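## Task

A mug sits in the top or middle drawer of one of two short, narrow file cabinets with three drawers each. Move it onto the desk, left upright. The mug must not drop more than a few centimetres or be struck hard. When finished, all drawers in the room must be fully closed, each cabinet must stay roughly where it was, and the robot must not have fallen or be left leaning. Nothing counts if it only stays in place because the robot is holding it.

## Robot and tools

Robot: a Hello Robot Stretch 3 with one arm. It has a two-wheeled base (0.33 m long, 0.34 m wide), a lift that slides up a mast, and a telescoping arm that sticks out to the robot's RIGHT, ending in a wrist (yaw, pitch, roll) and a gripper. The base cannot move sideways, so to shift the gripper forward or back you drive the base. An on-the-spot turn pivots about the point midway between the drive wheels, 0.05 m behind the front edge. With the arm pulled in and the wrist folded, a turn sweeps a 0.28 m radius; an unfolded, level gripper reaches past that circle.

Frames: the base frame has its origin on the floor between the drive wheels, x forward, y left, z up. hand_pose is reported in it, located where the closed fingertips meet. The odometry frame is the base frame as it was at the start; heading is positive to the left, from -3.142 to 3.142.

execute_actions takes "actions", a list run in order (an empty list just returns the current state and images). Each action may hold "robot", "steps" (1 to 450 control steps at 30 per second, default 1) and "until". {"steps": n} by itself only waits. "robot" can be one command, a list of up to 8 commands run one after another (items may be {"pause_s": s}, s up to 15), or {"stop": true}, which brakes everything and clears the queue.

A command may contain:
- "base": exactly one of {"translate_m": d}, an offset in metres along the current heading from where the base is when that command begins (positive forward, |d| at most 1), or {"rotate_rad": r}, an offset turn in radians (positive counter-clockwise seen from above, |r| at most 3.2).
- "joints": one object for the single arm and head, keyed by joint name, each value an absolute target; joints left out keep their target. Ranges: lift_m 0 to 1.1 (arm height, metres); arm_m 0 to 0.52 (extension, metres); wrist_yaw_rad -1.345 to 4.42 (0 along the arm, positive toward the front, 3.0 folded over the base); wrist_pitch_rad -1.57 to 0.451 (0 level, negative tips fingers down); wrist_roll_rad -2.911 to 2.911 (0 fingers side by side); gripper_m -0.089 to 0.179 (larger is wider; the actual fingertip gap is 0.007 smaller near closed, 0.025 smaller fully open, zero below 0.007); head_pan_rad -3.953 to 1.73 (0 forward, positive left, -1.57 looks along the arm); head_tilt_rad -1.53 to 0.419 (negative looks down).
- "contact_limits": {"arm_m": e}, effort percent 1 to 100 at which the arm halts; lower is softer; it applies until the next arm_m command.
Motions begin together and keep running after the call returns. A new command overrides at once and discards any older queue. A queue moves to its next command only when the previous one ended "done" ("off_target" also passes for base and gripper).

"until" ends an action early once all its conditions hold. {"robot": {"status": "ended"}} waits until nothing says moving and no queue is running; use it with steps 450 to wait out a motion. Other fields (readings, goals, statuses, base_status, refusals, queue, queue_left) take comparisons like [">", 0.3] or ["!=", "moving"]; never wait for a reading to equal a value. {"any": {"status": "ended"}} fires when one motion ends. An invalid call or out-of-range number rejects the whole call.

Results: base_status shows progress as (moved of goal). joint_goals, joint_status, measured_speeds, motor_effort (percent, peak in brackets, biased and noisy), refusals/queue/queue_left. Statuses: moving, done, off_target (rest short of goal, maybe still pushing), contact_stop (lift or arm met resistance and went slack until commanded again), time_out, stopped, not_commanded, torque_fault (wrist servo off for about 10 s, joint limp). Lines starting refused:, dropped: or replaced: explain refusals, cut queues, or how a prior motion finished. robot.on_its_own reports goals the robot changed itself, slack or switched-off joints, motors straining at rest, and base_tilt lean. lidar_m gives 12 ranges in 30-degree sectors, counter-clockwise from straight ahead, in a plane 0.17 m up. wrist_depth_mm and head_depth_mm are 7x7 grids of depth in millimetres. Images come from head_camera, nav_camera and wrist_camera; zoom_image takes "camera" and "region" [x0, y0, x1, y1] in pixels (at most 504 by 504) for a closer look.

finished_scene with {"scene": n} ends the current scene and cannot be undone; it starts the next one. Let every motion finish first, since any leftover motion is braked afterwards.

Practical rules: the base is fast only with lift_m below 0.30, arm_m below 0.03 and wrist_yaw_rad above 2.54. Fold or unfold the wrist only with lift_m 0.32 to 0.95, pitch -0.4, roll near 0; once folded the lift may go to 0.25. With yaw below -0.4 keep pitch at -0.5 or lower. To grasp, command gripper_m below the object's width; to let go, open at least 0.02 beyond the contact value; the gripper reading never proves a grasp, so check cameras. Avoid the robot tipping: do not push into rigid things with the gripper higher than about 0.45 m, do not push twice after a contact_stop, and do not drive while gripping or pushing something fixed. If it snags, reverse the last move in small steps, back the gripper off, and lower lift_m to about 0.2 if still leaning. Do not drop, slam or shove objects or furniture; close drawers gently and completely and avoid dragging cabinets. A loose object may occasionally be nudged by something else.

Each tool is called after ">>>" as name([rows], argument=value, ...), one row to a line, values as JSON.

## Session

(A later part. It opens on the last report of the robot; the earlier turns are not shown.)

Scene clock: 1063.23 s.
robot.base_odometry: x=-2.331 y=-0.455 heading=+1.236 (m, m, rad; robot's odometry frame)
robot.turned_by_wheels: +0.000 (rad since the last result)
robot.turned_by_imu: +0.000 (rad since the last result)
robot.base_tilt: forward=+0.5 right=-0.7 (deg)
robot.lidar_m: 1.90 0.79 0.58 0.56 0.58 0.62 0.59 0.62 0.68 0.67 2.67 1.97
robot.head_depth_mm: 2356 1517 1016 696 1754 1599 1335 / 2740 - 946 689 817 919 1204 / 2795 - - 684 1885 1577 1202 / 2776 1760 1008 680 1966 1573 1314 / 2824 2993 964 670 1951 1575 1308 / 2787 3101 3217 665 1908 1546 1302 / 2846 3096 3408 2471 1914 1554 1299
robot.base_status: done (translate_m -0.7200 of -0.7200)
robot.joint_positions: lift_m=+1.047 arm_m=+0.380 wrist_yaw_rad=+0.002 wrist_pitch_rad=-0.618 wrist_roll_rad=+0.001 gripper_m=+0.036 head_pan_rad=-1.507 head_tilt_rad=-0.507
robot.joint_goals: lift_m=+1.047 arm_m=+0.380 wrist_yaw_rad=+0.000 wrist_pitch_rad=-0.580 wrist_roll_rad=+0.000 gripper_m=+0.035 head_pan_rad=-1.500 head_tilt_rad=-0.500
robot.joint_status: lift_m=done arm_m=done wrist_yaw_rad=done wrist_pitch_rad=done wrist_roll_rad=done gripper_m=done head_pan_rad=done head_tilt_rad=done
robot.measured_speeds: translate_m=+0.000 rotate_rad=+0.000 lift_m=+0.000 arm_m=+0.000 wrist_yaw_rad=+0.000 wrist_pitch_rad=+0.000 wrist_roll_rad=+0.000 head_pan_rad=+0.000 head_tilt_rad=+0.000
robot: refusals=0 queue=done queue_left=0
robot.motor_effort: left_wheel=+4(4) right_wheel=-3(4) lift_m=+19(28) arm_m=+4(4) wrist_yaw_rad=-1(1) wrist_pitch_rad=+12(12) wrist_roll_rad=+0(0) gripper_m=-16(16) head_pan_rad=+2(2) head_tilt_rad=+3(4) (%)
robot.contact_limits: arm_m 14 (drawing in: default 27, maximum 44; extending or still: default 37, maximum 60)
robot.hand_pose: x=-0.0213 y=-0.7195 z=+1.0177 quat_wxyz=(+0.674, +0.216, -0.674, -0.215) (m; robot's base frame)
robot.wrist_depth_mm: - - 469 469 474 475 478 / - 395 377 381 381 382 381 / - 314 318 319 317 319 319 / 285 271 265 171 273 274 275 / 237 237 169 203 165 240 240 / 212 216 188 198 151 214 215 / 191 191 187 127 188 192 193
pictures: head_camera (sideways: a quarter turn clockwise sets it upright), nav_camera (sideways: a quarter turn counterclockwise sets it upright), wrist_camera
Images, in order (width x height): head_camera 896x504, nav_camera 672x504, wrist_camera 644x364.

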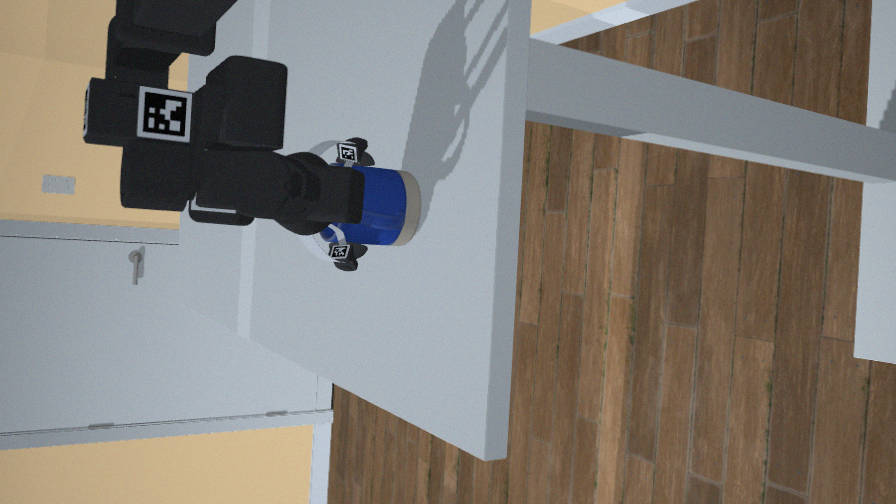

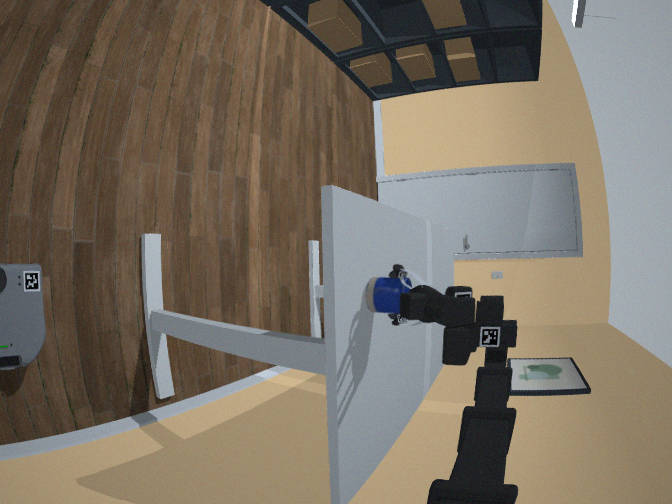

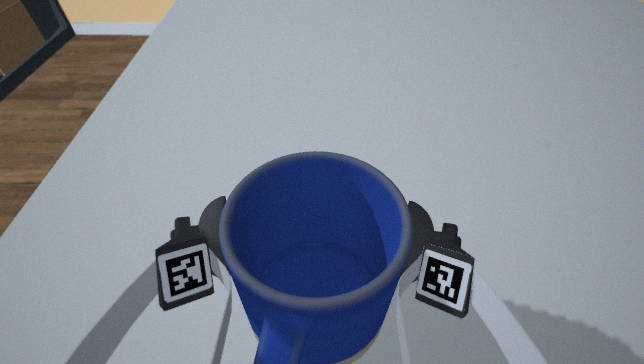

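>>> execute_actions([
  {"robot": {"joints": {"lift_m": 1.042}}, "steps": 450, "until": {"robot": {"status": "ended"}}},
  {"robot": {"joints": {"gripper_m": 0.145}}, "steps": 450, "until": {"robot": {"status": "ended"}}},
])

Scene clock: 1076.70 s.
robot.base_odometry: x=-2.331 y=-0.455 heading=+1.236 (m, m, rad; robot's odometry frame)
robot.turned_by_wheels: +0.000 (rad since the last result)
robot.turned_by_imu: +0.000 (rad since the last result)
robot.base_tilt: forward=+0.5 right=-0.6 (deg)
robot.lidar_m: 1.90 0.79 0.58 0.56 0.58 0.62 0.60 0.62 0.68 0.67 2.66 1.97
robot.head_depth_mm: 2348 - 1019 696 1775 1597 1343 / 2778 - 947 688 815 915 1211 / 2815 - 835 682 1895 1576 1198 / 2814 1800 978 675 1956 1569 1322 / 2817 2964 963 671 1934 1562 1321 / 2848 3064 3247 663 1943 1539 1299 / 2818 3079 3341 2473 1920 1541 1302
robot.base_status: done (translate_m -0.7200 of -0.7200)
robot.joint_positions: lift_m=+1.042 arm_m=+0.380 wrist_yaw_rad=+0.002 wrist_pitch_rad=-0.599 wrist_roll_rad=+0.001 gripper_m=+0.145 head_pan_rad=-1.507 head_tilt_rad=-0.507
robot.joint_goals: lift_m=+1.042 arm_m=+0.380 wrist_yaw_rad=+0.000 wrist_pitch_rad=-0.580 wrist_roll_rad=+0.000 gripper_m=+0.145 head_pan_rad=-1.500 head_tilt_rad=-0.500
robot.joint_status: lift_m=done arm_m=done wrist_yaw_rad=done wrist_pitch_rad=done wrist_roll_rad=done gripper_m=done head_pan_rad=done head_tilt_rad=done
robot.measured_speeds: translate_m=+0.000 rotate_rad=+0.000 lift_m=+0.000 arm_m=+0.000 wrist_yaw_rad=+0.000 wrist_pitch_rad=+0.000 wrist_roll_rad=+0.000 head_pan_rad=+0.000 head_tilt_rad=+0.000
robot: refusals=0 queue=done queue_left=0
robot.motor_effort: left_wheel=+3(4) right_wheel=-2(2) lift_m=+19(19) arm_m=+4(4) wrist_yaw_rad=+0(1) wrist_pitch_rad=+6(12) wrist_roll_rad=+0(0) gripper_m=+0(83) head_pan_rad=+3(3) head_tilt_rad=+5(5) (%)
robot.contact_limits: arm_m 14 (drawing in: default 27, maximum 44; extending or still: default 37, maximum 60)
robot.hand_pose: x=-0.0213 y=-0.7227 z=+1.0166 quat_wxyz=(+0.676, +0.209, -0.676, -0.208) (m; robot's base frame)
robot.wrist_depth_mm: - - 488 486 490 492 494 / - 403 389 390 387 392 392 / - 320 323 321 322 325 324 / 291 274 273 175 275 275 277 / 238 243 189 203 228 246 241 / 213 207 202 203 207 - 213 / 186 190 188 127 191 190 192
pictures: head_camera (sideways: a quarter turn clockwise sets it upright), nav_camera (sideways: a quarter turn counterclockwise sets it upright), wrist_camera
Images, in order (width x height): head_camera 896x504, nav_camera 672x504, wrist_camera 644x364.

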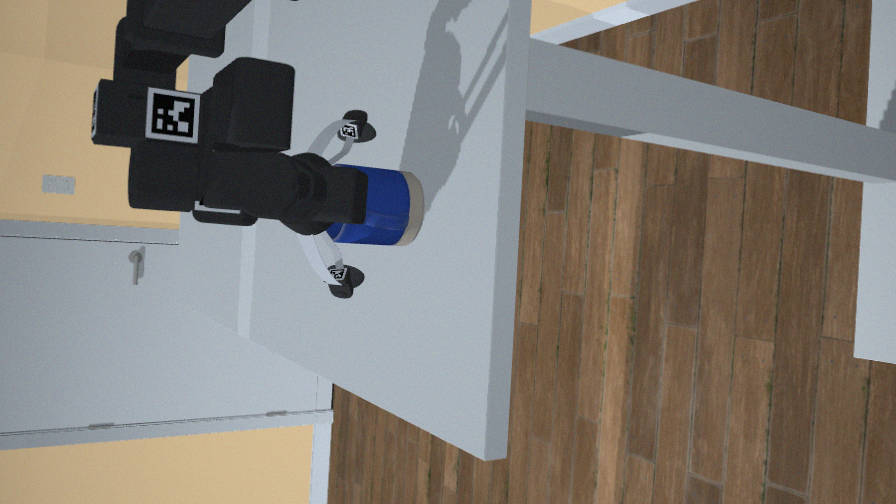

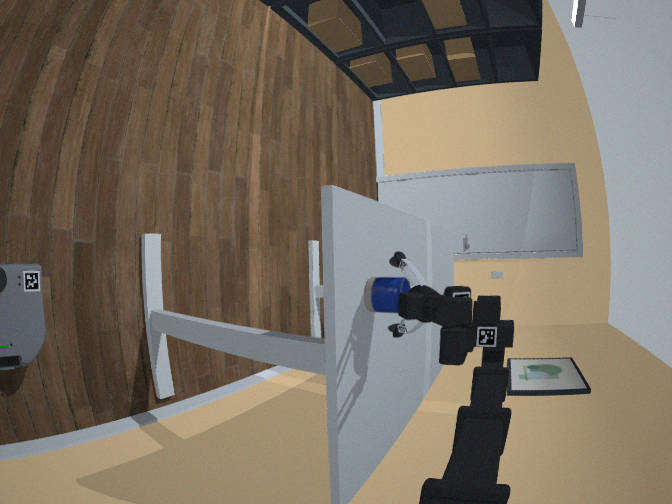

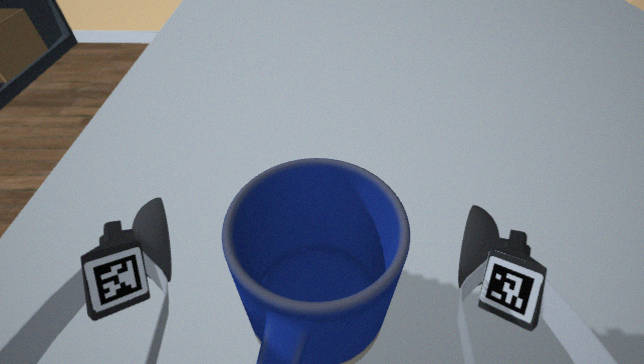

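>>> execute_actions([
  {"robot": {"joints": {"arm_m": 0.3, "lift_m": 1.075}}, "steps": 450, "until": {"robot": {"status": "ended"}}},
])

Scene clock: 1086.70 s.
robot.base_odometry: x=-2.331 y=-0.455 heading=+1.236 (m, m, rad; robot's odometry frame)
robot.turned_by_wheels: +0.000 (rad since the last result)
robot.turned_by_imu: +0.000 (rad since the last result)
robot.base_tilt: forward=+0.4 right=-0.6 (deg)
robot.lidar_m: 1.90 0.80 0.58 0.56 0.58 0.62 0.59 0.62 0.68 0.67 2.67 1.97
robot.head_depth_mm: 2409 2104 1010 696 1746 1592 1334 / 2748 - 1006 691 817 917 1209 / 2785 - - 682 1896 1576 1202 / 2774 1769 948 676 1955 1570 1312 / 2766 2998 964 670 1935 1569 1316 / 2808 3086 3252 665 1925 1547 1311 / 2808 3106 3335 2464 1921 1551 1304
robot.base_status: done (translate_m -0.7200 of -0.7200)
robot.joint_positions: lift_m=+1.075 arm_m=+0.300 wrist_yaw_rad=+0.002 wrist_pitch_rad=-0.597 wrist_roll_rad=+0.001 gripper_m=+0.145 head_pan_rad=-1.507 head_tilt_rad=-0.507
robot.joint_goals: lift_m=+1.075 arm_m=+0.300 wrist_yaw_rad=+0.000 wrist_pitch_rad=-0.580 wrist_roll_rad=+0.000 gripper_m=+0.145 head_pan_rad=-1.500 head_tilt_rad=-0.500
robot.joint_status: lift_m=done arm_m=done wrist_yaw_rad=done wrist_pitch_rad=done wrist_roll_rad=done gripper_m=done head_pan_rad=done head_tilt_rad=done
robot.measured_speeds: translate_m=+0.000 rotate_rad=+0.000 lift_m=+0.000 arm_m=+0.000 wrist_yaw_rad=+0.000 wrist_pitch_rad=+0.000 wrist_roll_rad=+0.000 head_pan_rad=+0.000 head_tilt_rad=+0.000
robot: refusals=0 queue=done queue_left=0
robot.motor_effort: left_wheel=+4(4) right_wheel=-3(3) lift_m=+27(27) arm_m=-5(5) wrist_yaw_rad=-1(1) wrist_pitch_rad=+6(6) wrist_roll_rad=+0(0) gripper_m=+0(1) head_pan_rad=+2(3) head_tilt_rad=+5(5) (%)
robot.hand_pose: x=-0.0213 y=-0.6436 z=+1.0494 quat_wxyz=(+0.676, +0.209, -0.676, -0.208) (m; robot's base frame)
robot.wrist_depth_mm: - - 575 565 566 583 580 / - - 453 456 455 457 453 / - 386 375 259 377 374 379 / - 318 318 265 319 324 323 / - 286 279 218 280 287 282 / 253 241 247 240 248 - 249 / 216 221 221 222 221 222 224
pictures: head_camera (sideways: a quarter turn clockwise sets it upright), nav_camera (sideways: a quarter turn counterclockwise sets it upright), wrist_camera
Images, in order (width x height): head_camera 896x504, nav_camera 672x504, wrist_camera 644x364.

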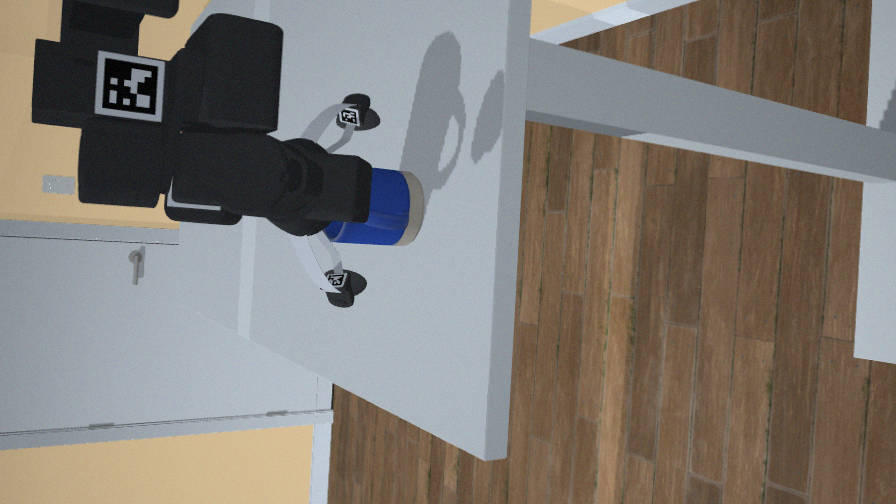

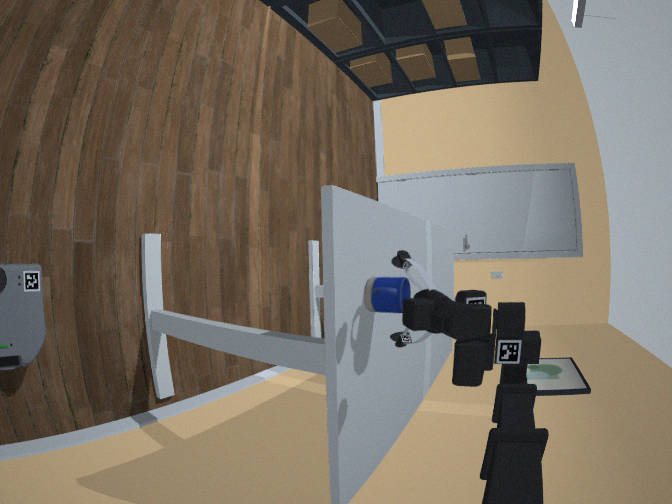

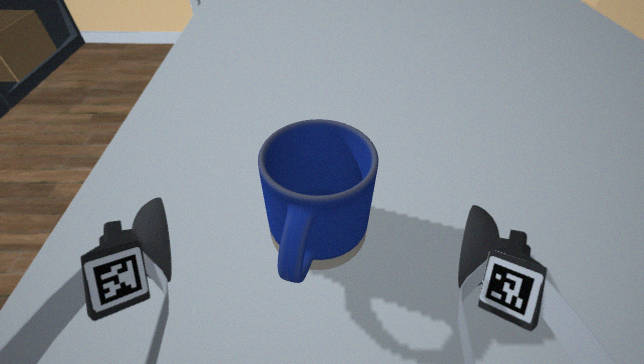

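The mug is standing on the desk, and the drawers I opened are shut.

>>> finished_scene(scene=2)

The scene is finished: the task was done.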